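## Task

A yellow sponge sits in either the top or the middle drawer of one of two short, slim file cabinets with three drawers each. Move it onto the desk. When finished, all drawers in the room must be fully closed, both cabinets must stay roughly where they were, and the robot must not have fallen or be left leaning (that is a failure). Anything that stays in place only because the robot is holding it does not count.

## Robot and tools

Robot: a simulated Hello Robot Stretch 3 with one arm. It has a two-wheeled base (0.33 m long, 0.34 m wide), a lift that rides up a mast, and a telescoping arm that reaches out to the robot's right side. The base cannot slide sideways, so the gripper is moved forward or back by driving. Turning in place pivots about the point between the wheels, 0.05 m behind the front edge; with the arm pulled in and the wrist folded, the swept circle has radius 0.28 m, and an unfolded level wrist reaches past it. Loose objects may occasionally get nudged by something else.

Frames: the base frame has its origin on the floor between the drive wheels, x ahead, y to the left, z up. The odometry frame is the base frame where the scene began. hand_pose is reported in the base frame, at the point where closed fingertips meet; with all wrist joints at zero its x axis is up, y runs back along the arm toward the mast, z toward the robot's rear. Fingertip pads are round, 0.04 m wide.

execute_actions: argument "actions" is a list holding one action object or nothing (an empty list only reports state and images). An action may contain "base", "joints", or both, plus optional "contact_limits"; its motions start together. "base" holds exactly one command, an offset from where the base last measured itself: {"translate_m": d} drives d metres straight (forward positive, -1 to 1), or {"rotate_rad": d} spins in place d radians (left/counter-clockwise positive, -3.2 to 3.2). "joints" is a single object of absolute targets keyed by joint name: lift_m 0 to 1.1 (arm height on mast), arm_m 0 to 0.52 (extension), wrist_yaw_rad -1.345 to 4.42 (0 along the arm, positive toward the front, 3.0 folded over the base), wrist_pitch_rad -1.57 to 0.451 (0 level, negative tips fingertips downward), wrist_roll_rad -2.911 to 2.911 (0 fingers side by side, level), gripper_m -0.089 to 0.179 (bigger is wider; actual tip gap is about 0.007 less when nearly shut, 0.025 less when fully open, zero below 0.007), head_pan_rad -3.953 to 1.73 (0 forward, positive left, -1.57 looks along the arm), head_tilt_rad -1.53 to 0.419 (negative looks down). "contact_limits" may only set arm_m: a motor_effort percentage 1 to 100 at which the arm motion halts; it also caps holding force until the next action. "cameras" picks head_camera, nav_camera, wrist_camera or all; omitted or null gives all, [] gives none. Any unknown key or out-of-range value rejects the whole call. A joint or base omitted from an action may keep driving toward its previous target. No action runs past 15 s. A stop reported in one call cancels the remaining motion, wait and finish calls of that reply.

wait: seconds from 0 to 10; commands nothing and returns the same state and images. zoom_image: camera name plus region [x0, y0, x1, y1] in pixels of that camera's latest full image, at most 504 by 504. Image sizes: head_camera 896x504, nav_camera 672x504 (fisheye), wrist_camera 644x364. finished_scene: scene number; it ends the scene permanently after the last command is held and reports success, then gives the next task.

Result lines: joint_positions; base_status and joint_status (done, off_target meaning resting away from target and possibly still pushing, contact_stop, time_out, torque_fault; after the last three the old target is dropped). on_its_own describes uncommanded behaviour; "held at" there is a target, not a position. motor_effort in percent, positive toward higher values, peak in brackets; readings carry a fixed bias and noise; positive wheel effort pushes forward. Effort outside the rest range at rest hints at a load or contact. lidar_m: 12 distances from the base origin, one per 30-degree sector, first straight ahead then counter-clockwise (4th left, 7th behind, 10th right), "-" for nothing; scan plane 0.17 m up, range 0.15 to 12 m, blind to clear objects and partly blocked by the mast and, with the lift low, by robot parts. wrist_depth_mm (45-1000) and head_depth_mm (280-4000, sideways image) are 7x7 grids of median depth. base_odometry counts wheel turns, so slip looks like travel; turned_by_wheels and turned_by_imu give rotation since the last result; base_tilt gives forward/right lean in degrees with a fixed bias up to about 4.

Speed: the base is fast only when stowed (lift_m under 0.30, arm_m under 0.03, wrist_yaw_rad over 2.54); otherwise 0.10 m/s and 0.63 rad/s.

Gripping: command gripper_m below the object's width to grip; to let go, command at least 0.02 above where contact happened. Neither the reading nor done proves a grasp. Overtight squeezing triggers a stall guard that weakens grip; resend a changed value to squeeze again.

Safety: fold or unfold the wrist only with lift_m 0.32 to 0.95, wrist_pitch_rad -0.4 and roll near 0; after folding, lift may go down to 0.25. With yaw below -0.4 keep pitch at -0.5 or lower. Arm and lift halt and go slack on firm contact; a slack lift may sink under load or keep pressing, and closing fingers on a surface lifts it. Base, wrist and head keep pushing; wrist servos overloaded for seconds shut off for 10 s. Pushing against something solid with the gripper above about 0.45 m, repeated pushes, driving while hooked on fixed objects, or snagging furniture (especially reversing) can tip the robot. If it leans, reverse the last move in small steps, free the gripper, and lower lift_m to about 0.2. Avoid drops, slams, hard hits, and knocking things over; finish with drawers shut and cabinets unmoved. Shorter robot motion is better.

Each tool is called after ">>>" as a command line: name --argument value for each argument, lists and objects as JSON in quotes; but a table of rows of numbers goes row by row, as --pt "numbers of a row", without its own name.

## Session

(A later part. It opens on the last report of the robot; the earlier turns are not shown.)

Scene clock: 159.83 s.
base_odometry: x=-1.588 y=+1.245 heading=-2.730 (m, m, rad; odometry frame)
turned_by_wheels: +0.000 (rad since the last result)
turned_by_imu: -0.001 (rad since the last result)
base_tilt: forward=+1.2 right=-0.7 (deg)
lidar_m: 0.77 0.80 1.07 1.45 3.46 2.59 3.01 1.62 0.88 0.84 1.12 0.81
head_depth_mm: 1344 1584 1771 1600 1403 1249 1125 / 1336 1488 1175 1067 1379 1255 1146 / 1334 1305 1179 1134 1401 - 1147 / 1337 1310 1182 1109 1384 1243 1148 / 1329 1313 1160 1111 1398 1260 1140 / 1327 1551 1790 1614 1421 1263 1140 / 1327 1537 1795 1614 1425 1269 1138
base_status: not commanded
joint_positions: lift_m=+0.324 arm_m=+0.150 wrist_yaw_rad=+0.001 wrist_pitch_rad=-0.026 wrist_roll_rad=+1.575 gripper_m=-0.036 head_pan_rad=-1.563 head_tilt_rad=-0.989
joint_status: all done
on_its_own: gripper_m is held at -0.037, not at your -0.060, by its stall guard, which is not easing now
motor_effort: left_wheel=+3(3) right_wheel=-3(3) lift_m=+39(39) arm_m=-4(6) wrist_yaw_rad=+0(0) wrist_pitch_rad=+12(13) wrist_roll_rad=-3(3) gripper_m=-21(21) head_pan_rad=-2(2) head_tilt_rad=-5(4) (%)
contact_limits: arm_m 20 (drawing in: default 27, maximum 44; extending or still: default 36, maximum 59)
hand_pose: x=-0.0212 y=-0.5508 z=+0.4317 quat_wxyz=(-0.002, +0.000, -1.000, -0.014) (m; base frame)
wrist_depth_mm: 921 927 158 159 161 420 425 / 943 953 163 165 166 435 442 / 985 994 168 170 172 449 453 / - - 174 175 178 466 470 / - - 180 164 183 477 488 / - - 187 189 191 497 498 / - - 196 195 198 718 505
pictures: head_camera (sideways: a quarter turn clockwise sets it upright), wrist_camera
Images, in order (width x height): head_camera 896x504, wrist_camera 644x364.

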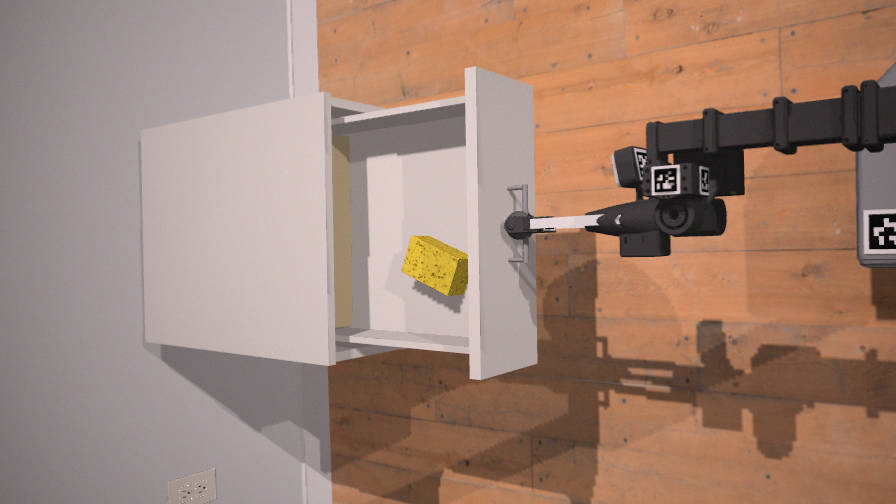

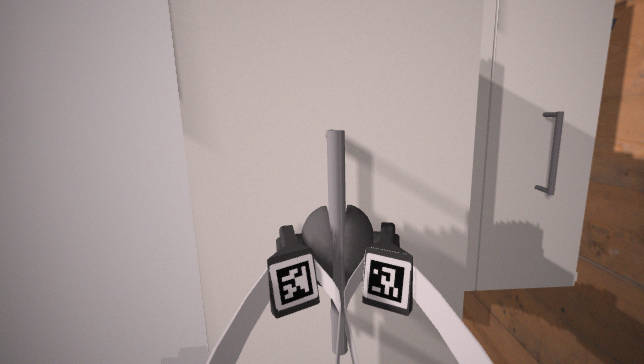

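The sponge is in the top drawer. I'll open it a little further so it's within reach of a top-down grasp.

>>> execute_actions --actions '[{"joints": {"arm_m": 0.11}, "contact_limits": {"arm_m": 15}}]' --cameras '["head_camera"]'

>>> execute_actions --actions '[{"joints": {"gripper_m": 0.06}}]' --cameras '["wrist_camera"]'

>>> execute_actions --actions '[{"joints": {"arm_m": 0.03}}]' --cameras '["head_camera"]'

Scene clock: 164.63 s.
base_odometry: x=-1.588 y=+1.245 heading=-2.730 (m, m, rad; odometry frame)
turned_by_wheels: +0.000 (rad since the last result)
turned_by_imu: -0.001 (rad since the last result)
base_tilt: forward=+1.2 right=-0.6 (deg)
lidar_m: 0.77 0.80 1.07 1.45 3.46 2.59 3.01 1.63 0.88 0.85 1.12 0.81
head_depth_mm: 1338 1576 1782 1595 1397 1257 1126 / 1344 1496 1172 1154 1358 1271 1143 / 1335 1307 1179 1134 1343 - 1144 / 1332 1313 1181 1098 1341 1247 1153 / 1326 1314 1157 1116 1348 1258 1135 / 1324 1540 1795 1615 1429 1258 1134 / 1321 1538 1783 1619 1417 1275 1144
base_status: not commanded
joint_positions: lift_m=+0.324 arm_m=+0.110 wrist_yaw_rad=+0.001 wrist_pitch_rad=-0.027 wrist_roll_rad=+1.575 gripper_m=-0.036 head_pan_rad=-1.563 head_tilt_rad=-0.989
joint_status: all done
on_its_own: gripper_m is held at -0.037, not at your -0.060, by its stall guard, which is not easing now
motor_effort: left_wheel=+3(3) right_wheel=-3(2) lift_m=+39(39) arm_m=-4(6) wrist_yaw_rad=+1(1) wrist_pitch_rad=+13(13) wrist_roll_rad=-3(3) gripper_m=-21(22) head_pan_rad=-1(1) head_tilt_rad=-5(5) (%)
contact_limits: arm_m 15 (drawing in: default 27, maximum 44; extending or still: default 36, maximum 59)
hand_pose: x=-0.0212 y=-0.5108 z=+0.4316 quat_wxyz=(-0.002, +0.000, -1.000, -0.014) (m; base frame)
wrist_depth_mm: 956 982 158 160 161 455 463 / 972 989 162 165 167 470 474 / - - 168 170 172 490 490 / - - 172 175 178 509 501 / - - 180 165 184 521 502 / - - 187 190 191 665 501 / - - 196 195 198 710 516
pictures: head_camera (sideways: a quarter turn clockwise sets it upright)
Images, in order (width x height): head_camera 896x504.

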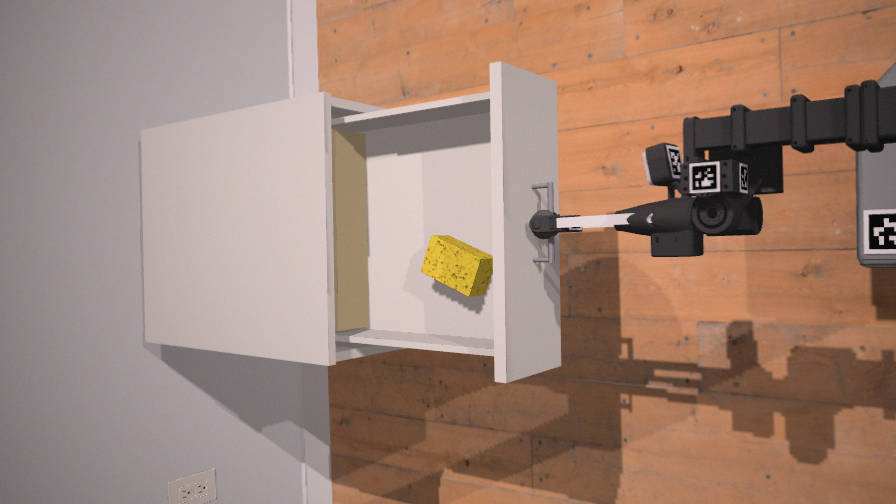

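Scene clock: 166.10 s.
base_odometry: x=-1.588 y=+1.245 heading=-2.730 (m, m, rad; odometry frame)
turned_by_wheels: +0.000 (rad since the last result)
turned_by_imu: +0.000 (rad since the last result)
base_tilt: forward=+1.2 right=-0.6 (deg)
lidar_m: 0.77 0.80 1.08 1.45 3.49 2.59 3.00 1.63 0.88 0.84 1.12 0.81
head_depth_mm: 1344 1563 1785 1585 1407 1248 1129 / 1345 1498 1175 1159 1363 1272 1142 / 1337 1307 1177 1134 1364 - 1153 / 1326 1312 1179 1101 1349 1253 1149 / 1329 1311 1157 1116 1350 1264 1139 / 1321 1552 1792 1610 1416 1263 1140 / 1319 1544 1789 1622 1415 1265 1138
base_status: not commanded
joint_positions: lift_m=+0.324 arm_m=+0.110 wrist_yaw_rad=+0.001 wrist_pitch_rad=-0.028 wrist_roll_rad=+1.575 gripper_m=+0.060 head_pan_rad=-1.563 head_tilt_rad=-0.989
joint_status: all done
motor_effort: left_wheel=+3(3) right_wheel=-2(2) lift_m=+39(39) arm_m=-3(4) wrist_yaw_rad=+0(0) wrist_pitch_rad=+14(14) wrist_roll_rad=-3(3) gripper_m=+2(82) head_pan_rad=-2(2) head_tilt_rad=-5(4) (%)
hand_pose: x=-0.0212 y=-0.5106 z=+0.4313 quat_wxyz=(-0.002, +0.000, -1.000, -0.015) (m; base frame)
wrist_depth_mm: 955 974 161 162 164 459 473 / 996 993 165 168 169 472 478 / - - 171 172 175 483 485 / - - 176 177 180 505 501 / - - 181 184 186 523 500 / - - 192 191 194 615 503 / - - 196 198 200 808 510
pictures: wrist_camera
Images, in order (width x height): wrist_camera 644x364.

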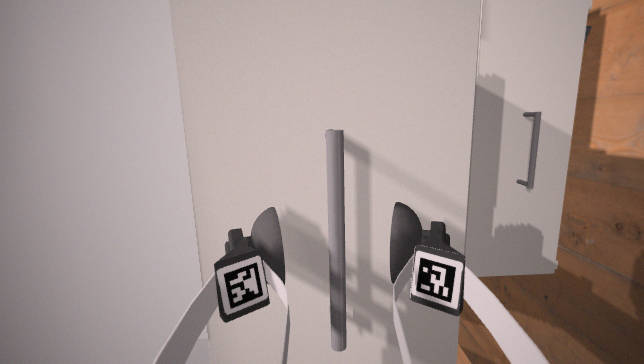

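Scene clock: 167.90 s.
base_odometry: x=-1.588 y=+1.245 heading=-2.730 (m, m, rad; odometry frame)
turned_by_wheels: +0.000 (rad since the last result)
turned_by_imu: +0.000 (rad since the last result)
base_tilt: forward=+1.3 right=-0.7 (deg)
lidar_m: 0.77 0.79 1.08 1.44 3.47 2.60 3.01 1.63 0.88 0.84 1.12 0.81
head_depth_mm: 1347 1565 1775 1598 1401 1254 1122 / 1336 1489 1175 1158 1351 1264 1145 / 1331 1312 1181 1136 1355 1276 - / 1333 1313 1181 1107 1342 1278 1151 / 1335 1315 1160 1115 1347 1261 1140 / 1328 1546 1784 1615 1411 1267 1141 / 1316 1546 1789 1610 1421 1269 1138
base_status: not commanded
joint_positions: lift_m=+0.324 arm_m=+0.030 wrist_yaw_rad=+0.001 wrist_pitch_rad=-0.023 wrist_roll_rad=+1.575 gripper_m=+0.060 head_pan_rad=-1.563 head_tilt_rad=-0.989
joint_status: all done
motor_effort: left_wheel=+2(3) right_wheel=-2(2) lift_m=+39(39) arm_m=-4(3) wrist_yaw_rad=+0(0) wrist_pitch_rad=+11(14) wrist_roll_rad=-3(3) gripper_m=+1(2) head_pan_rad=-1(1) head_tilt_rad=-4(5) (%)
hand_pose: x=-0.0212 y=-0.4309 z=+0.4326 quat_wxyz=(-0.002, +0.000, -1.000, -0.012) (m; base frame)
wrist_depth_mm: - - 237 236 240 538 494 / - - 243 244 247 552 497 / - - 253 252 257 567 499 / - - - 260 266 592 506 / - - - 267 276 607 509 / - - - 277 283 721 509 / - - - 288 295 818 512
pictures: head_camera (sideways: a quarter turn clockwise sets it upright)
Images, in order (width x height): head_camera 896x504.

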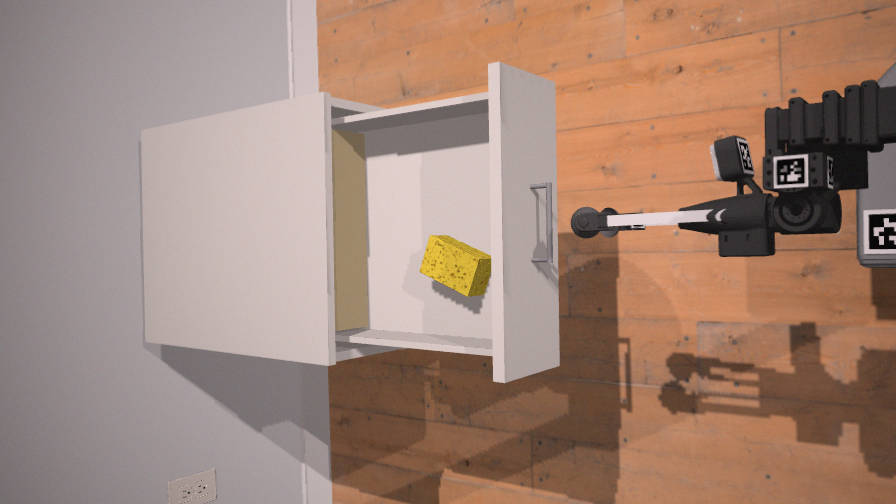

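>>> execute_actions --actions '[{"base": {"translate_m": 0.06}, "joints": {"lift_m": 0.72, "wrist_roll_rad": 0.0, "wrist_pitch_rad": -1.55, "gripper_m": 0.12}}]' --cameras '["head_camera"]'

>>> execute_actions --actions '[{"joints": {"arm_m": 0.47}, "contact_limits": {"arm_m": 15}}]' --cameras '["head_camera", "wrist_camera"]'

Scene clock: 175.40 s.
base_odometry: x=-1.643 y=+1.221 heading=-2.730 (m, m, rad; odometry frame)
turned_by_wheels: +0.000 (rad since the last result)
turned_by_imu: -0.001 (rad since the last result)
base_tilt: forward=+1.2 right=-0.7 (deg)
lidar_m: 0.71 0.74 0.99 1.44 3.50 2.65 3.05 1.67 0.88 0.85 1.03 0.74
head_depth_mm: 1343 1565 1757 1588 1401 - - / 1338 1308 1170 1117 1205 - 1132 / 1337 1302 1176 1129 1384 - - / 1338 1307 1185 1119 1335 1260 1125 / 1335 1470 1706 1555 1366 1263 1132 / 1317 1547 1787 1610 1418 1263 1137 / 1323 1534 1779 1614 1419 1265 1139
base_status: done
joint_positions: lift_m=+0.720 arm_m=+0.030 wrist_yaw_rad=+0.001 wrist_pitch_rad=-1.544 wrist_roll_rad=+0.005 gripper_m=+0.120 head_pan_rad=-1.563 head_tilt_rad=-0.989
joint_status: all done
motor_effort: left_wheel=+2(6) right_wheel=-2(2) lift_m=+52(53) arm_m=-4(3) wrist_yaw_rad=+0(0) wrist_pitch_rad=-4(10) wrist_roll_rad=-3(4) gripper_m=+0(82) head_pan_rad=-1(2) head_tilt_rad=-5(5) (%)
hand_pose: x=-0.0216 y=-0.1580 z=+0.6017 quat_wxyz=(+0.506, +0.492, -0.507, -0.495) (m; base frame)
wrist_depth_mm: 700 717 702 703 709 700 701 / 717 724 735 716 721 717 726 / 751 736 742 745 754 749 738 / 788 766 781 - - 773 762 / 793 781 810 - - 795 793 / 817 812 813 - 822 - 828 / 822 854 839 845 840 868 822
pictures: head_camera (sideways: a quarter turn clockwise sets it upright)
Images, in order (width x height): head_camera 896x504.

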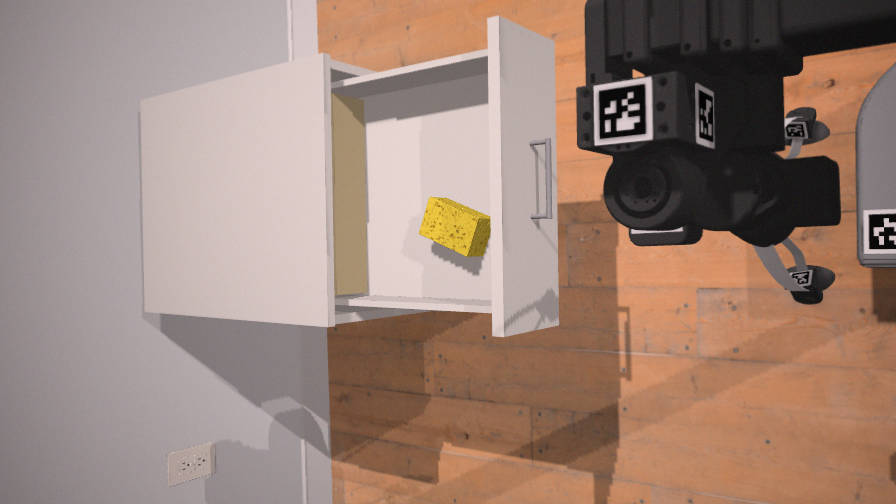

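Scene clock: 179.83 s.
base_odometry: x=-1.643 y=+1.221 heading=-2.730 (m, m, rad; odometry frame)
turned_by_wheels: +0.000 (rad since the last result)
turned_by_imu: -0.001 (rad since the last result)
base_tilt: forward=+1.2 right=-0.7 (deg)
lidar_m: 0.71 0.73 0.99 1.44 3.49 2.65 3.06 1.67 0.88 0.84 1.03 0.74
head_depth_mm: 1334 1563 1785 1630 - - - / 1343 1454 - 1110 1358 1255 1148 / 1336 - 1191 1114 1366 1254 1145 / 1332 1320 1185 1104 1347 1262 1152 / 1330 1483 1706 1544 1378 1259 1138 / 1331 1551 1780 1614 1417 1264 1132 / 1326 1535 1793 1613 1424 1272 1135
base_status: not commanded
joint_positions: lift_m=+0.720 arm_m=+0.470 wrist_yaw_rad=+0.001 wrist_pitch_rad=-1.545 wrist_roll_rad=+0.004 gripper_m=+0.120 head_pan_rad=-1.563 head_tilt_rad=-0.989
joint_status: all done
motor_effort: left_wheel=+2(2) right_wheel=-2(2) lift_m=+52(52) arm_m=+3(6) wrist_yaw_rad=+1(0) wrist_pitch_rad=-3(3) wrist_roll_rad=-3(3) gripper_m=+0(0) head_pan_rad=-2(1) head_tilt_rad=-5(4) (%)
contact_limits: arm_m 15 (drawing in: default 27, maximum 44; extending or still: default 36, maximum 59)
hand_pose: x=-0.0216 y=-0.5972 z=+0.6017 quat_wxyz=(+0.506, +0.493, -0.507, -0.495) (m; base frame)
wrist_depth_mm: 700 705 351 355 357 356 312 / 721 732 363 327 366 368 333 / 747 739 375 377 378 376 334 / 755 776 390 390 389 385 760 / 800 780 307 301 296 316 285 / 807 827 817 829 839 - 793 / 840 856 840 841 840 839 854
pictures: head_camera (sideways: a quarter turn clockwise sets it upright), wrist_camera
Images, in order (width x height): head_camera 896x504, wrist_camera 644x364.

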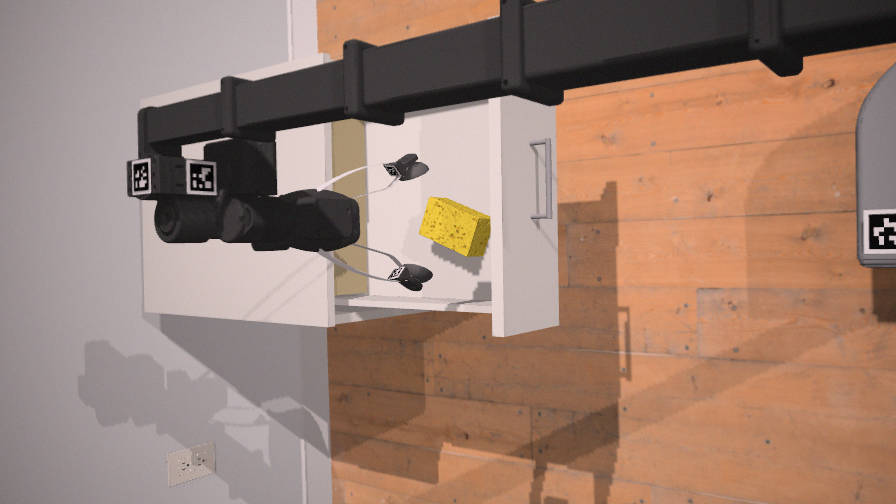

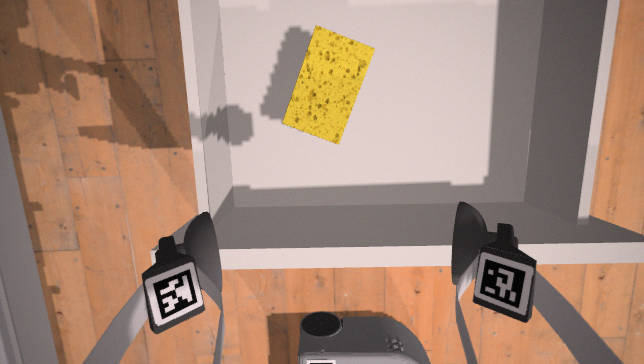

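>>> execute_actions --actions '[{"joints": {"arm_m": 0.515, "wrist_pitch_rad": -1.40, "wrist_roll_rad": 0.34, "lift_m": 0.62}, "contact_limits": {"arm_m": 15}}]' --cameras '["head_camera", "wrist_camera"]'

Scene clock: 189.13 s.
base_odometry: x=-1.643 y=+1.221 heading=-2.730 (m, m, rad; odometry frame)
turned_by_wheels: +0.000 (rad since the last result)
turned_by_imu: -0.001 (rad since the last result)
base_tilt: forward=+1.2 right=-0.8 (deg)
lidar_m: 0.71 0.74 0.99 1.44 3.47 2.65 3.06 1.67 0.88 0.85 1.03 0.74
head_depth_mm: 1333 1570 1765 1585 1388 1269 - / 1335 1337 1142 - 1380 1249 1149 / 1333 1347 1226 1112 1361 1258 1151 / 1334 1309 1181 1102 1341 1262 1155 / 1334 1488 1713 1540 1375 1257 1131 / 1328 1552 1791 1620 1420 1265 1144 / 1332 1543 1799 1626 1430 1264 1135
base_status: not commanded
joint_positions: lift_m=+0.620 arm_m=+0.515 wrist_yaw_rad=+0.001 wrist_pitch_rad=-1.403 wrist_roll_rad=+0.335 gripper_m=+0.120 head_pan_rad=-1.563 head_tilt_rad=-0.989
joint_status: all done
motor_effort: left_wheel=+2(1) right_wheel=-2(2) lift_m=+37(41) arm_m=+3(3) wrist_yaw_rad=+0(0) wrist_pitch_rad=+1(1) wrist_roll_rad=+2(3) gripper_m=+1(0) head_pan_rad=-1(2) head_tilt_rad=-5(4) (%)
contact_limits: arm_m 15 (drawing in: default 27, maximum 44; extending or still: default 36, maximum 59)
hand_pose: x=-0.0216 y=-0.6787 z=+0.5023 quat_wxyz=(+0.443, +0.374, -0.622, -0.526) (m; base frame)
wrist_depth_mm: 221 288 288 286 278 271 247 / 667 265 289 283 283 278 263 / 687 246 294 286 285 282 278 / 697 249 298 247 288 284 279 / 700 698 298 250 290 285 280 / 704 699 303 296 292 - 260 / 718 709 273 300 279 238 207
pictures: head_camera (sideways: a quarter turn clockwise sets it upright), wrist_camera
Images, in order (width x height): head_camera 896x504, wrist_camera 644x364.

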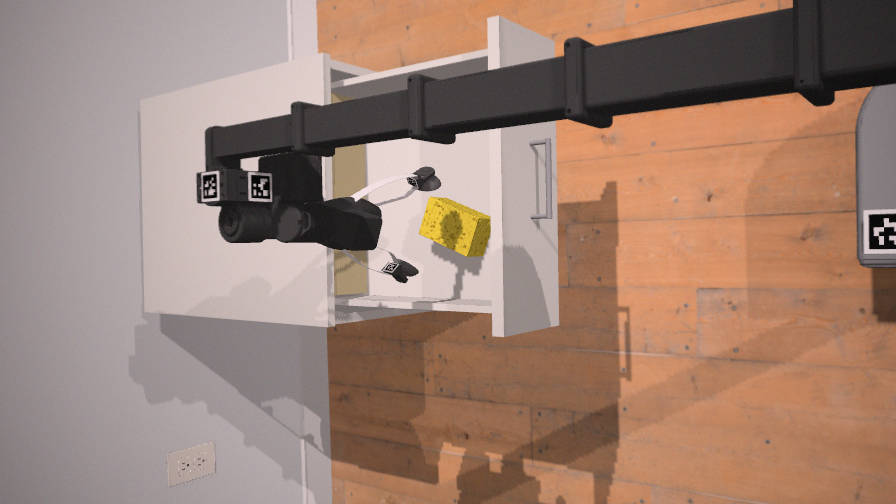

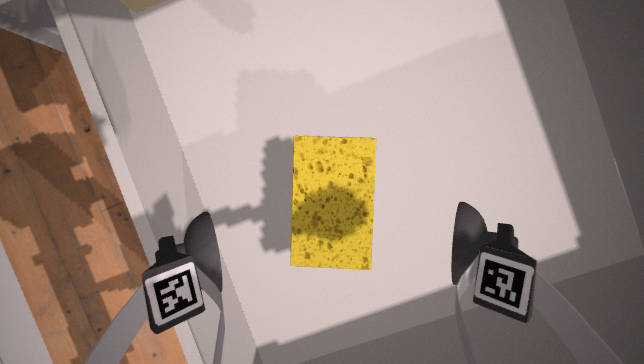

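>>> execute_actions --actions '[{"joints": {"lift_m": 0.515}}]' --cameras '["wrist_camera"]'

Scene clock: 196.87 s.
base_odometry: x=-1.643 y=+1.221 heading=-2.730 (m, m, rad; odometry frame)
turned_by_wheels: +0.000 (rad since the last result)
turned_by_imu: -0.001 (rad since the last result)
base_tilt: forward=+1.1 right=-0.7 (deg)
lidar_m: 0.71 0.74 0.99 1.44 3.49 2.65 3.05 1.67 0.88 0.84 1.03 0.74
head_depth_mm: 1338 1577 1776 1578 1381 1252 1143 / 1342 1309 1148 1116 1353 - 1151 / 1333 1309 - 1112 1362 1259 1155 / 1336 1320 1170 1095 1339 1260 1152 / 1330 1477 1693 1553 1366 1261 1140 / 1329 1545 1784 1613 1417 1264 1139 / 1323 1543 1791 1629 1420 1262 1144
base_status: not commanded
joint_positions: lift_m=+0.515 arm_m=+0.515 wrist_yaw_rad=+0.001 wrist_pitch_rad=-1.403 wrist_roll_rad=+0.335 gripper_m=+0.120 head_pan_rad=-1.563 head_tilt_rad=-0.989
joint_status: all done
motor_effort: left_wheel=+2(1) right_wheel=-2(2) lift_m=+36(36) arm_m=+4(3) wrist_yaw_rad=+0(1) wrist_pitch_rad=+1(1) wrist_roll_rad=+2(2) gripper_m=+1(0) head_pan_rad=-2(2) head_tilt_rad=-5(5) (%)
hand_pose: x=-0.0216 y=-0.6787 z=+0.3973 quat_wxyz=(+0.443, +0.374, -0.622, -0.526) (m; base frame)
wrist_depth_mm: 190 187 184 181 179 176 173 / 187 189 186 184 180 177 175 / 175 191 188 141 182 180 176 / 163 193 191 142 182 182 178 / 153 195 191 143 186 182 180 / 144 172 193 145 187 - 182 / 137 177 196 147 189 187 183
pictures: wrist_camera
Images, in order (width x height): wrist_camera 644x364.

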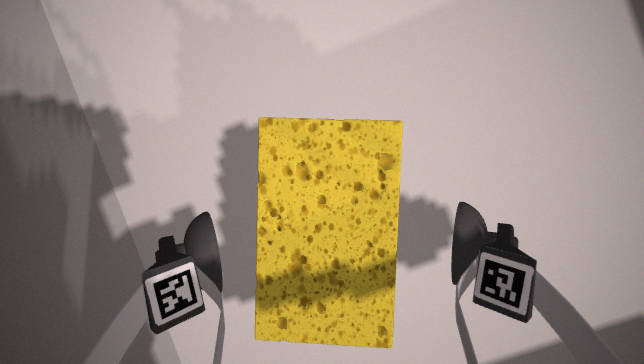

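>>> execute_actions --actions '[{"joints": {"lift_m": 0.503}}]' --cameras '[]'

>>> execute_actions --actions '[{"joints": {"gripper_m": 0.03}}]' --cameras '["wrist_camera", "head_camera"]'

Scene clock: 200.60 s.
base_odometry: x=-1.643 y=+1.221 heading=-2.730 (m, m, rad; odometry frame)
turned_by_wheels: +0.000 (rad since the last result)
turned_by_imu: -0.001 (rad since the last result)
base_tilt: forward=+1.1 right=-0.6 (deg)
lidar_m: 0.71 0.73 0.99 1.44 3.47 2.66 3.06 1.67 0.88 0.85 1.03 0.74
head_depth_mm: 1338 1559 1770 1589 1377 1253 1141 / 1340 1307 1148 1113 1355 - - / 1336 1303 - 1111 1360 1257 1148 / 1336 1313 1188 1091 1338 1259 1148 / 1321 1480 1710 1552 1365 1267 1134 / 1326 1548 1780 1621 1416 1270 1139 / 1316 1537 1792 1615 1428 1263 1145
base_status: not commanded
joint_positions: lift_m=+0.506 arm_m=+0.515 wrist_yaw_rad=+0.001 wrist_pitch_rad=-1.404 wrist_roll_rad=+0.335 gripper_m=+0.120 head_pan_rad=-1.563 head_tilt_rad=-0.989
joint_status: lift_m contact_stop (moved -0.010 of -0.012)
on_its_own: lift_m is slack since a contact_stop, until your next command for it
motor_effort: left_wheel=+3(3) right_wheel=-3(3) lift_m=+41(42) arm_m=+3(3) wrist_yaw_rad=+0(0) wrist_pitch_rad=+2(2) wrist_roll_rad=+2(2) gripper_m=-2(2) head_pan_rad=-1(1) head_tilt_rad=-5(5) (%)
hand_pose: x=-0.0216 y=-0.6783 z=+0.3877 quat_wxyz=(+0.443, +0.374, -0.622, -0.527) (m; base frame)
wrist_depth_mm: 181 179 176 174 171 168 165 / 182 181 178 175 172 169 167 / 175 182 179 133 173 171 168 / 164 184 181 133 175 173 171 / 153 185 183 135 176 174 171 / 144 171 185 136 178 - 173 / 137 178 187 138 179 178 174
pictures: none
No camera images: the call's "cameras" was empty. Leave "cameras" out to get every camera's image.

not run: a stop came earlier in this reply.

>>> execute_actions --actions '[{"joints": {"lift_m": 0.513}}]' --cameras '[]'

>>> execute_actions --actions '[{"joints": {"gripper_m": 0.03}}]' --cameras '["wrist_camera", "head_camera"]'

Scene clock: 204.73 s.
base_odometry: x=-1.643 y=+1.221 heading=-2.730 (m, m, rad; odometry frame)
turned_by_wheels: +0.000 (rad since the last result)
turned_by_imu: -0.001 (rad since the last result)
base_tilt: forward=+1.1 right=-0.7 (deg)
lidar_m: 0.71 0.74 1.00 1.44 3.47 2.65 3.06 1.67 0.88 0.84 1.03 0.74
head_depth_mm: 1344 1568 1772 1590 1383 1241 1148 / 1345 1308 1152 1118 - - 1148 / 1331 1303 - 1108 1368 1249 1151 / 1328 1315 1178 1094 1335 1260 1145 / 1325 1485 1701 1552 1367 1263 1134 / 1331 1548 1789 1615 1425 1263 1139 / 1318 1527 1787 1610 1422 1270 1137
base_status: not commanded
joint_positions: lift_m=+0.513 arm_m=+0.515 wrist_yaw_rad=+0.001 wrist_pitch_rad=-1.403 wrist_roll_rad=+0.335 gripper_m=+0.120 head_pan_rad=-1.563 head_tilt_rad=-0.989
joint_status: all done
motor_effort: left_wheel=+2(3) right_wheel=-2(3) lift_m=+52(53) arm_m=+3(3) wrist_yaw_rad=+0(0) wrist_pitch_rad=+1(2) wrist_roll_rad=+2(2) gripper_m=+1(2) head_pan_rad=-2(3) head_tilt_rad=-4(5) (%)
hand_pose: x=-0.0216 y=-0.6786 z=+0.3948 quat_wxyz=(+0.443, +0.374, -0.622, -0.526) (m; base frame)
wrist_depth_mm: 186 184 182 179 176 174 171 / 187 186 184 181 178 175 172 / 174 188 185 139 178 177 174 / 163 189 187 139 179 179 177 / 153 192 188 141 183 180 177 / 145 172 191 143 185 - 179 / 137 178 194 144 186 184 181
pictures: none
No camera images: the call's "cameras" was empty. Leave "cameras" out to get every camera's image.

Scene clock: 206.13 s.
base_odometry: x=-1.643 y=+1.221 heading=-2.730 (m, m, rad; odometry frame)
turned_by_wheels: +0.000 (rad since the last result)
turned_by_imu: +0.000 (rad since the last result)
base_tilt: forward=+1.2 right=-0.6 (deg)
lidar_m: 0.71 0.73 0.99 1.44 3.49 2.66 3.05 1.68 0.87 0.85 1.03 0.74
head_depth_mm: 1346 1571 1769 1602 1368 1253 1146 / 1340 1296 1147 1114 - - 1146 / 1335 1311 - 1112 1359 1257 1151 / 1331 1312 1186 1090 1346 1258 1153 / 1327 1473 1703 1550 1371 1258 1133 / 1324 1540 1781 1617 1409 1266 1138 / 1313 1549 1791 1613 1422 1263 1135
base_status: not commanded
joint_positions: lift_m=+0.513 arm_m=+0.515 wrist_yaw_rad=+0.001 wrist_pitch_rad=-1.403 wrist_roll_rad=+0.335 gripper_m=+0.031 head_pan_rad=-1.563 head_tilt_rad=-0.989
joint_status: all done
motor_effort: left_wheel=+3(3) right_wheel=-2(2) lift_m=+52(52) arm_m=+3(4) wrist_yaw_rad=+0(1) wrist_pitch_rad=+1(1) wrist_roll_rad=+2(2) gripper_m=-16(92) head_pan_rad=-2(2) head_tilt_rad=-4(4) (%)
hand_pose: x=-0.0216 y=-0.6786 z=+0.3948 quat_wxyz=(+0.443, +0.374, -0.622, -0.526) (m; base frame)
wrist_depth_mm: 187 185 181 179 176 174 171 / 187 187 183 181 177 175 172 / 174 189 186 136 178 176 174 / 162 191 188 136 180 179 176 / 153 191 190 138 136 181 177 / 144 187 - 140 138 182 179 / 136 167 194 141 186 185 181
pictures: head_camera (sideways: a quarter turn clockwise sets it upright), wrist_camera
Images, in order (width x height): head_camera 896x504, wrist_camera 644x364.

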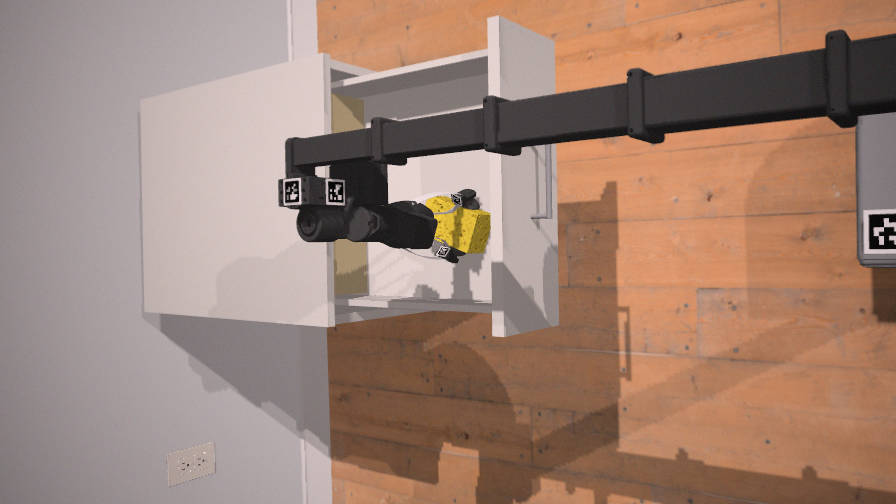

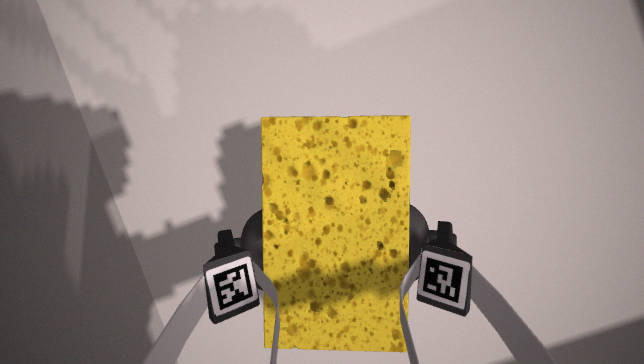

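>>> execute_actions --actions '[{"joints": {"lift_m": 0.69}}]' --cameras '["wrist_camera", "head_camera"]'

Scene clock: 209.53 s.
base_odometry: x=-1.643 y=+1.221 heading=-2.730 (m, m, rad; odometry frame)
turned_by_wheels: +0.000 (rad since the last result)
turned_by_imu: -0.001 (rad since the last result)
base_tilt: forward=+1.2 right=-0.6 (deg)
lidar_m: 0.71 0.74 1.00 1.44 3.48 2.64 3.07 1.67 0.88 0.85 1.03 0.74
head_depth_mm: 1343 1569 1771 1628 - - - / 1337 1457 1147 1122 1350 1254 1147 / 1330 - 1149 1118 1359 1254 1152 / 1337 1342 1155 1115 1342 1254 1152 / 1328 1468 1712 1547 1363 1265 1135 / 1328 1543 1779 1618 1415 1265 1141 / 1318 1529 1770 1614 1426 1270 1147
base_status: not commanded
joint_positions: lift_m=+0.690 arm_m=+0.515 wrist_yaw_rad=+0.001 wrist_pitch_rad=-1.403 wrist_roll_rad=+0.335 gripper_m=+0.031 head_pan_rad=-1.563 head_tilt_rad=-0.989
joint_status: all done
motor_effort: left_wheel=+3(2) right_wheel=-2(2) lift_m=+52(54) arm_m=+3(3) wrist_yaw_rad=+0(0) wrist_pitch_rad=+1(1) wrist_roll_rad=+2(2) gripper_m=-16(16) head_pan_rad=-1(1) head_tilt_rad=-5(5) (%)
hand_pose: x=-0.0216 y=-0.6787 z=+0.5718 quat_wxyz=(+0.443, +0.374, -0.622, -0.526) (m; base frame)
wrist_depth_mm: 216 218 356 349 343 341 291 / 757 324 361 354 350 345 287 / 767 754 363 136 351 347 290 / 771 746 348 137 355 353 304 / 776 772 294 138 137 357 317 / 787 782 - 139 138 303 262 / 727 775 333 141 258 243 230
pictures: head_camera (sideways: a quarter turn clockwise sets it upright), wrist_camera
Images, in order (width x height): head_camera 896x504, wrist_camera 644x364.

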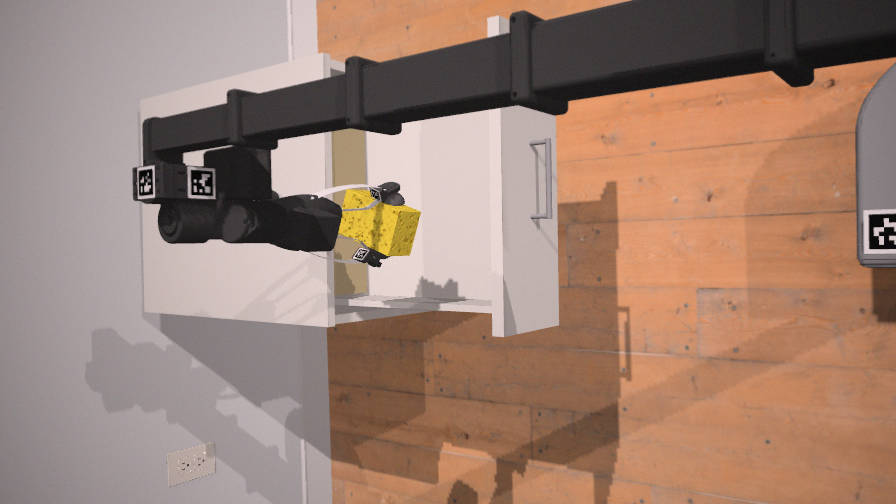

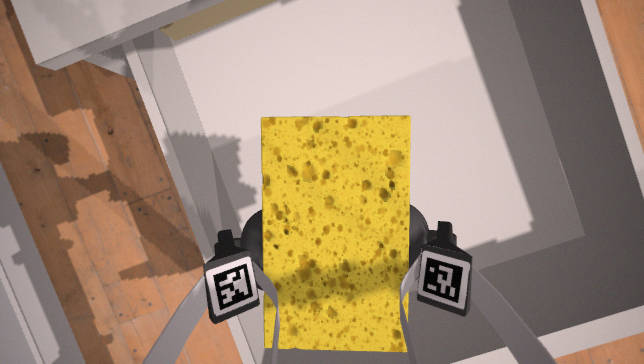

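>>> execute_actions --actions '[{"base": {"translate_m": -0.185}, "joints": {"arm_m": 0.02, "wrist_roll_rad": 0.0, "wrist_pitch_rad": 0.17}}]' --cameras '["wrist_camera"]'

>>> execute_actions --actions '[{"joints": {"lift_m": 0.278}}]' --cameras '["wrist_camera", "head_camera"]'

Scene clock: 229.93 s.
base_odometry: x=-1.474 y=+1.295 heading=-2.730 (m, m, rad; odometry frame)
turned_by_wheels: +0.000 (rad since the last result)
turned_by_imu: -0.001 (rad since the last result)
base_tilt: forward=+1.2 right=-0.7 (deg)
lidar_m: 0.90 0.93 1.25 1.48 3.48 2.47 2.88 1.53 1.49 0.84 0.88 0.94
head_depth_mm: 1334 1569 1781 1601 1401 - - / 1339 1559 1795 1604 1422 - 1133 / 1334 1481 1149 924 - - 1148 / 1338 1312 1152 1094 1350 1263 1152 / 1339 1320 1184 1142 1345 1270 1141 / 1326 1352 1165 1119 1343 1263 1137 / 1318 1540 1777 1616 1396 1256 1144
base_status: done
joint_positions: lift_m=+0.690 arm_m=+0.020 wrist_yaw_rad=+0.001 wrist_pitch_rad=+0.146 wrist_roll_rad=+0.004 gripper_m=+0.031 head_pan_rad=-1.563 head_tilt_rad=-0.989
joint_status: all done
motor_effort: left_wheel=+2(2) right_wheel=-2(5) lift_m=+52(52) arm_m=-4(7) wrist_yaw_rad=+1(1) wrist_pitch_rad=+12(12) wrist_roll_rad=-2(3) gripper_m=-16(16) head_pan_rad=-2(2) head_tilt_rad=-5(5) (%)
hand_pose: x=-0.0212 y=-0.4223 z=+0.8418 quat_wxyz=(+0.704, -0.051, -0.706, +0.052) (m; base frame)
wrist_depth_mm: - - - - - - - / - - - - - - - / - - - 136 - - - / - - - 136 - - - / - - - 138 136 - - / - - - 140 138 - - / - - 625 140 - - -
pictures: wrist_camera
Images, in order (width x height): wrist_camera 644x364.

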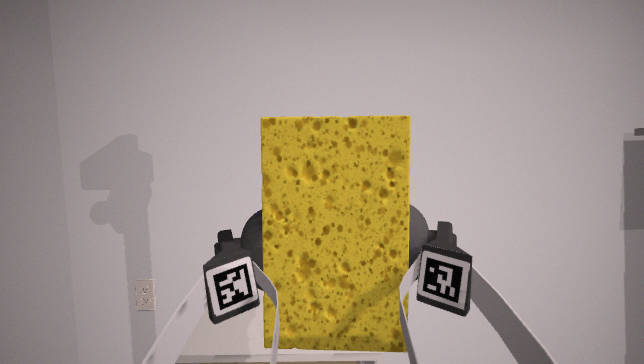

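Scene clock: 234.50 s.
base_odometry: x=-1.474 y=+1.295 heading=-2.730 (m, m, rad; odometry frame)
turned_by_wheels: +0.000 (rad since the last result)
turned_by_imu: -0.001 (rad since the last result)
base_tilt: forward=+1.2 right=-0.7 (deg)
lidar_m: 0.90 0.93 1.25 1.49 3.47 2.48 2.88 1.53 1.49 0.85 0.88 0.94
head_depth_mm: 1346 1578 1769 1592 1408 1253 1130 / 1339 1573 1775 1607 1409 1254 1164 / 1336 1493 1186 1535 1361 1275 - / 1338 1312 1185 1140 1000 1279 1149 / 1327 1324 1188 1137 1345 1255 1137 / 1331 1361 1165 1120 1339 1259 1136 / 1322 1546 1772 1621 1394 1267 1144
base_status: not commanded
joint_positions: lift_m=+0.278 arm_m=+0.020 wrist_yaw_rad=+0.001 wrist_pitch_rad=+0.146 wrist_roll_rad=+0.004 gripper_m=+0.031 head_pan_rad=-1.563 head_tilt_rad=-0.989
joint_status: all done
motor_effort: left_wheel=+2(2) right_wheel=-2(2) lift_m=+37(43) arm_m=-4(3) wrist_yaw_rad=+0(0) wrist_pitch_rad=+11(12) wrist_roll_rad=-2(2) gripper_m=-16(16) head_pan_rad=-1(1) head_tilt_rad=-5(5) (%)
hand_pose: x=-0.0212 y=-0.4223 z=+0.4304 quat_wxyz=(+0.704, -0.051, -0.706, +0.052) (m; base frame)
wrist_depth_mm: - - - - - - - / - - - - - - - / 272 270 268 136 264 - - / 273 273 272 136 266 - - / 278 278 273 138 137 - - / 282 280 - 139 138 - - / 867 871 605 140 746 825 812
pictures: head_camera (sideways: a quarter turn clockwise sets it upright), wrist_camera
Images, in order (width x height): head_camera 896x504, wrist_camera 644x364.

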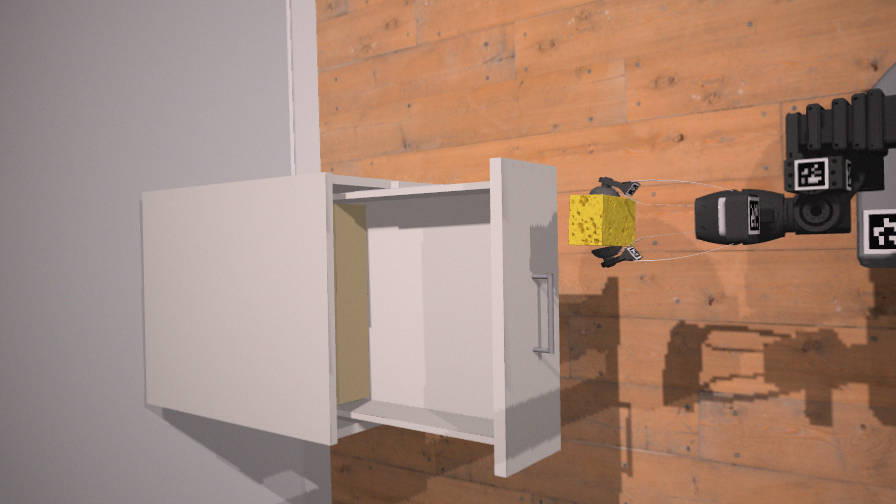

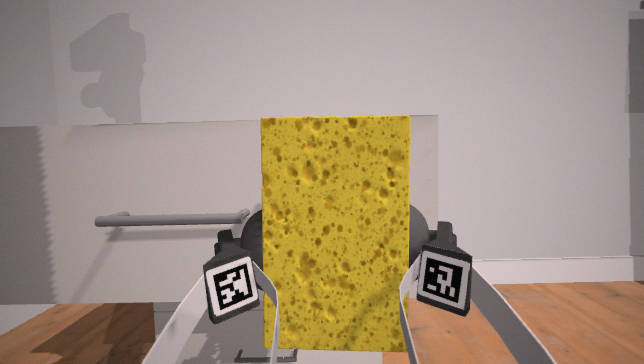

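>>> execute_actions --actions '[{"joints": {"arm_m": 0.40}, "contact_limits": {"arm_m": 18}}]' --cameras '["wrist_camera", "head_camera"]'

Scene clock: 241.67 s.
base_odometry: x=-1.474 y=+1.295 heading=-2.730 (m, m, rad; odometry frame)
turned_by_wheels: +0.000 (rad since the last result)
turned_by_imu: -0.001 (rad since the last result)
base_tilt: forward=+1.2 right=-0.6 (deg)
lidar_m: 0.90 0.93 1.25 1.49 3.48 2.48 2.88 1.53 1.49 0.85 0.88 0.94
head_depth_mm: 1348 1571 1771 1594 1401 1250 1133 / 1343 1570 1780 1588 1407 1262 1148 / 1339 1482 1181 1587 1384 1250 1151 / 1332 1308 1121 1299 1406 1261 1148 / 1334 1316 1146 1344 1422 1261 1134 / 1328 1355 1137 1392 1422 1258 1139 / 1322 1543 1755 1617 1427 1273 1134
base_status: not commanded
joint_positions: lift_m=+0.278 arm_m=+0.400 wrist_yaw_rad=-0.002 wrist_pitch_rad=+0.149 wrist_roll_rad=+0.004 gripper_m=+0.031 head_pan_rad=-1.563 head_tilt_rad=-0.990
joint_status: all done
motor_effort: left_wheel=+2(3) right_wheel=-1(3) lift_m=+37(38) arm_m=+3(5) wrist_yaw_rad=+2(7) wrist_pitch_rad=+10(12) wrist_roll_rad=-3(3) gripper_m=-16(16) head_pan_rad=-1(2) head_tilt_rad=-5(5) (%)
contact_limits: arm_m 18 (drawing in: default 27, maximum 44; extending or still: default 36, maximum 59)
hand_pose: x=-0.0219 y=-0.8017 z=+0.4311 quat_wxyz=(+0.704, -0.053, -0.706, +0.052) (m; base frame)
wrist_depth_mm: 761 750 731 747 748 743 748 / 750 745 200 199 208 767 753 / 203 201 201 134 197 778 763 / 204 204 203 136 200 779 776 / 206 206 205 137 136 776 782 / 210 209 - 138 137 785 800 / 212 210 210 139 208 770 807
pictures: head_camera (sideways: a quarter turn clockwise sets it upright), wrist_camera
Images, in order (width x height): head_camera 896x504, wrist_camera 644x364.

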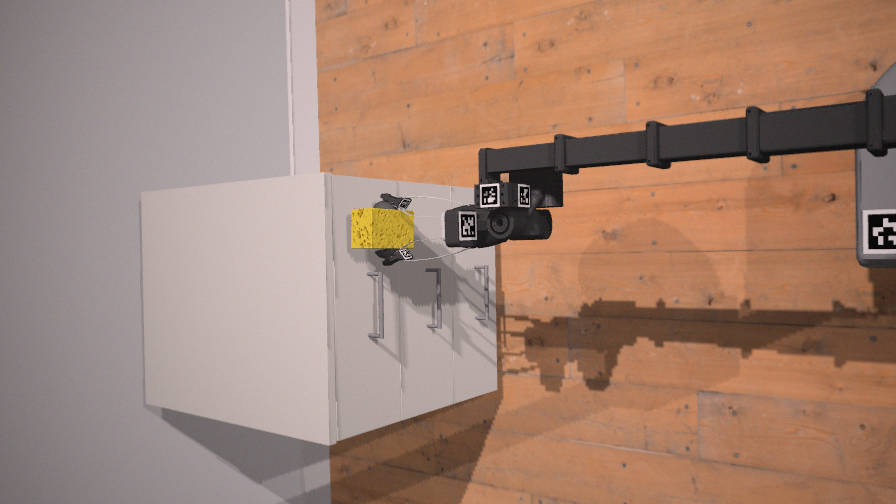

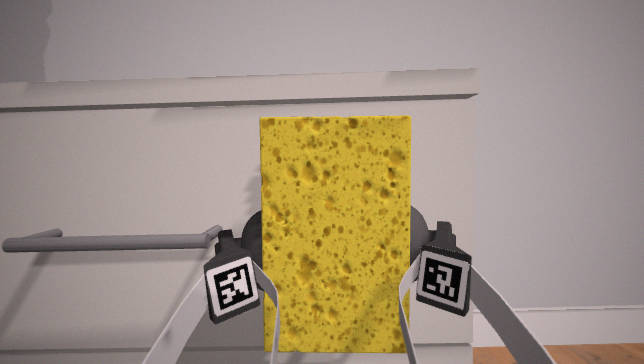

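>>> zoom_image --camera "head_camera" --region '[290, 160, 520, 460]'

Region (290, 160, 520, 460) of head_camera's 896x504 image, scaled by 1.680, with more detail than that image has; it fills the left 386 columns of this view, and the rest is white.

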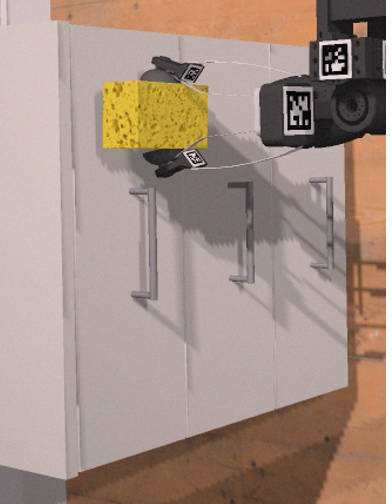

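The drawer is flush shut. Now retracting, raising the arm, and looking toward the desk.

>>> execute_actions --actions '[{"joints": {"arm_m": 0.02, "lift_m": 0.7, "head_pan_rad": -2.5, "head_tilt_rad": -0.55}}]' --cameras '["head_camera", "nav_camera"]'

Scene clock: 249.23 s.
base_odometry: x=-1.474 y=+1.295 heading=-2.730 (m, m, rad; odometry frame)
turned_by_wheels: +0.000 (rad since the last result)
turned_by_imu: -0.001 (rad since the last result)
base_tilt: forward=+1.2 right=-0.7 (deg)
lidar_m: 0.90 0.93 1.25 1.49 3.47 2.48 2.88 1.53 1.48 0.85 0.88 0.94
head_depth_mm: 2605 2629 2922 2703 2056 1624 1346 / 2715 2240 3177 2748 2063 1634 1355 / 2437 2263 2810 2755 2050 1626 1352 / 2117 2134 2402 2574 1913 1652 1366 / 1873 1932 1653 2268 1996 1635 1359 / 1701 1771 1907 2034 2047 1647 1364 / 1536 1622 1710 1808 1908 1665 1375
base_status: not commanded
joint_positions: lift_m=+0.700 arm_m=+0.020 wrist_yaw_rad=-0.002 wrist_pitch_rad=+0.149 wrist_roll_rad=+0.004 gripper_m=+0.031 head_pan_rad=-2.493 head_tilt_rad=-0.557
joint_status: all done
motor_effort: left_wheel=+1(2) right_wheel=-1(1) lift_m=+52(55) arm_m=-4(4) wrist_yaw_rad=+2(3) wrist_pitch_rad=+10(10) wrist_roll_rad=-2(2) gripper_m=-16(16) head_pan_rad=-2(30) head_tilt_rad=+2(24) (%)
hand_pose: x=-0.0218 y=-0.4222 z=+0.8527 quat_wxyz=(+0.704, -0.053, -0.706, +0.052) (m; base frame)
wrist_depth_mm: - - - - - - - / - - - - - - - / - - - 134 - - - / - - - 135 - - - / - - - 137 136 - - / - - - 138 137 - - / - - 655 140 - - -
pictures: head_camera (sideways: a quarter turn clockwise sets it upright), nav_camera (sideways: a quarter turn counterclockwise sets it upright)
Images, in order (width x height): head_camera 896x504, nav_camera 672x504.

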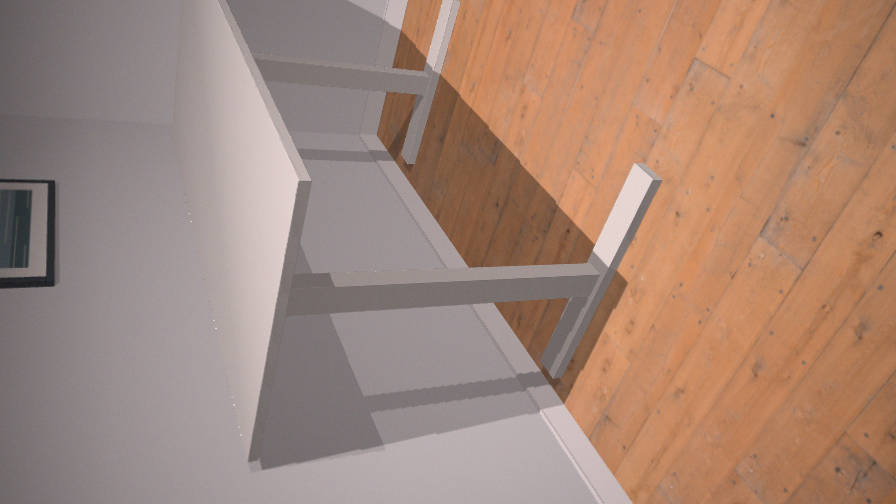

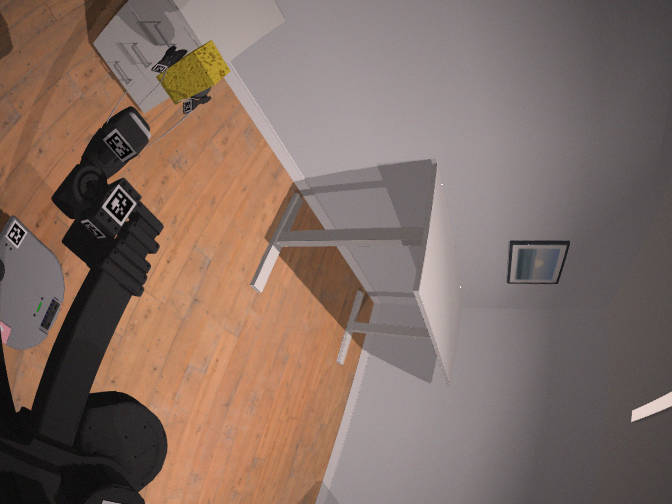

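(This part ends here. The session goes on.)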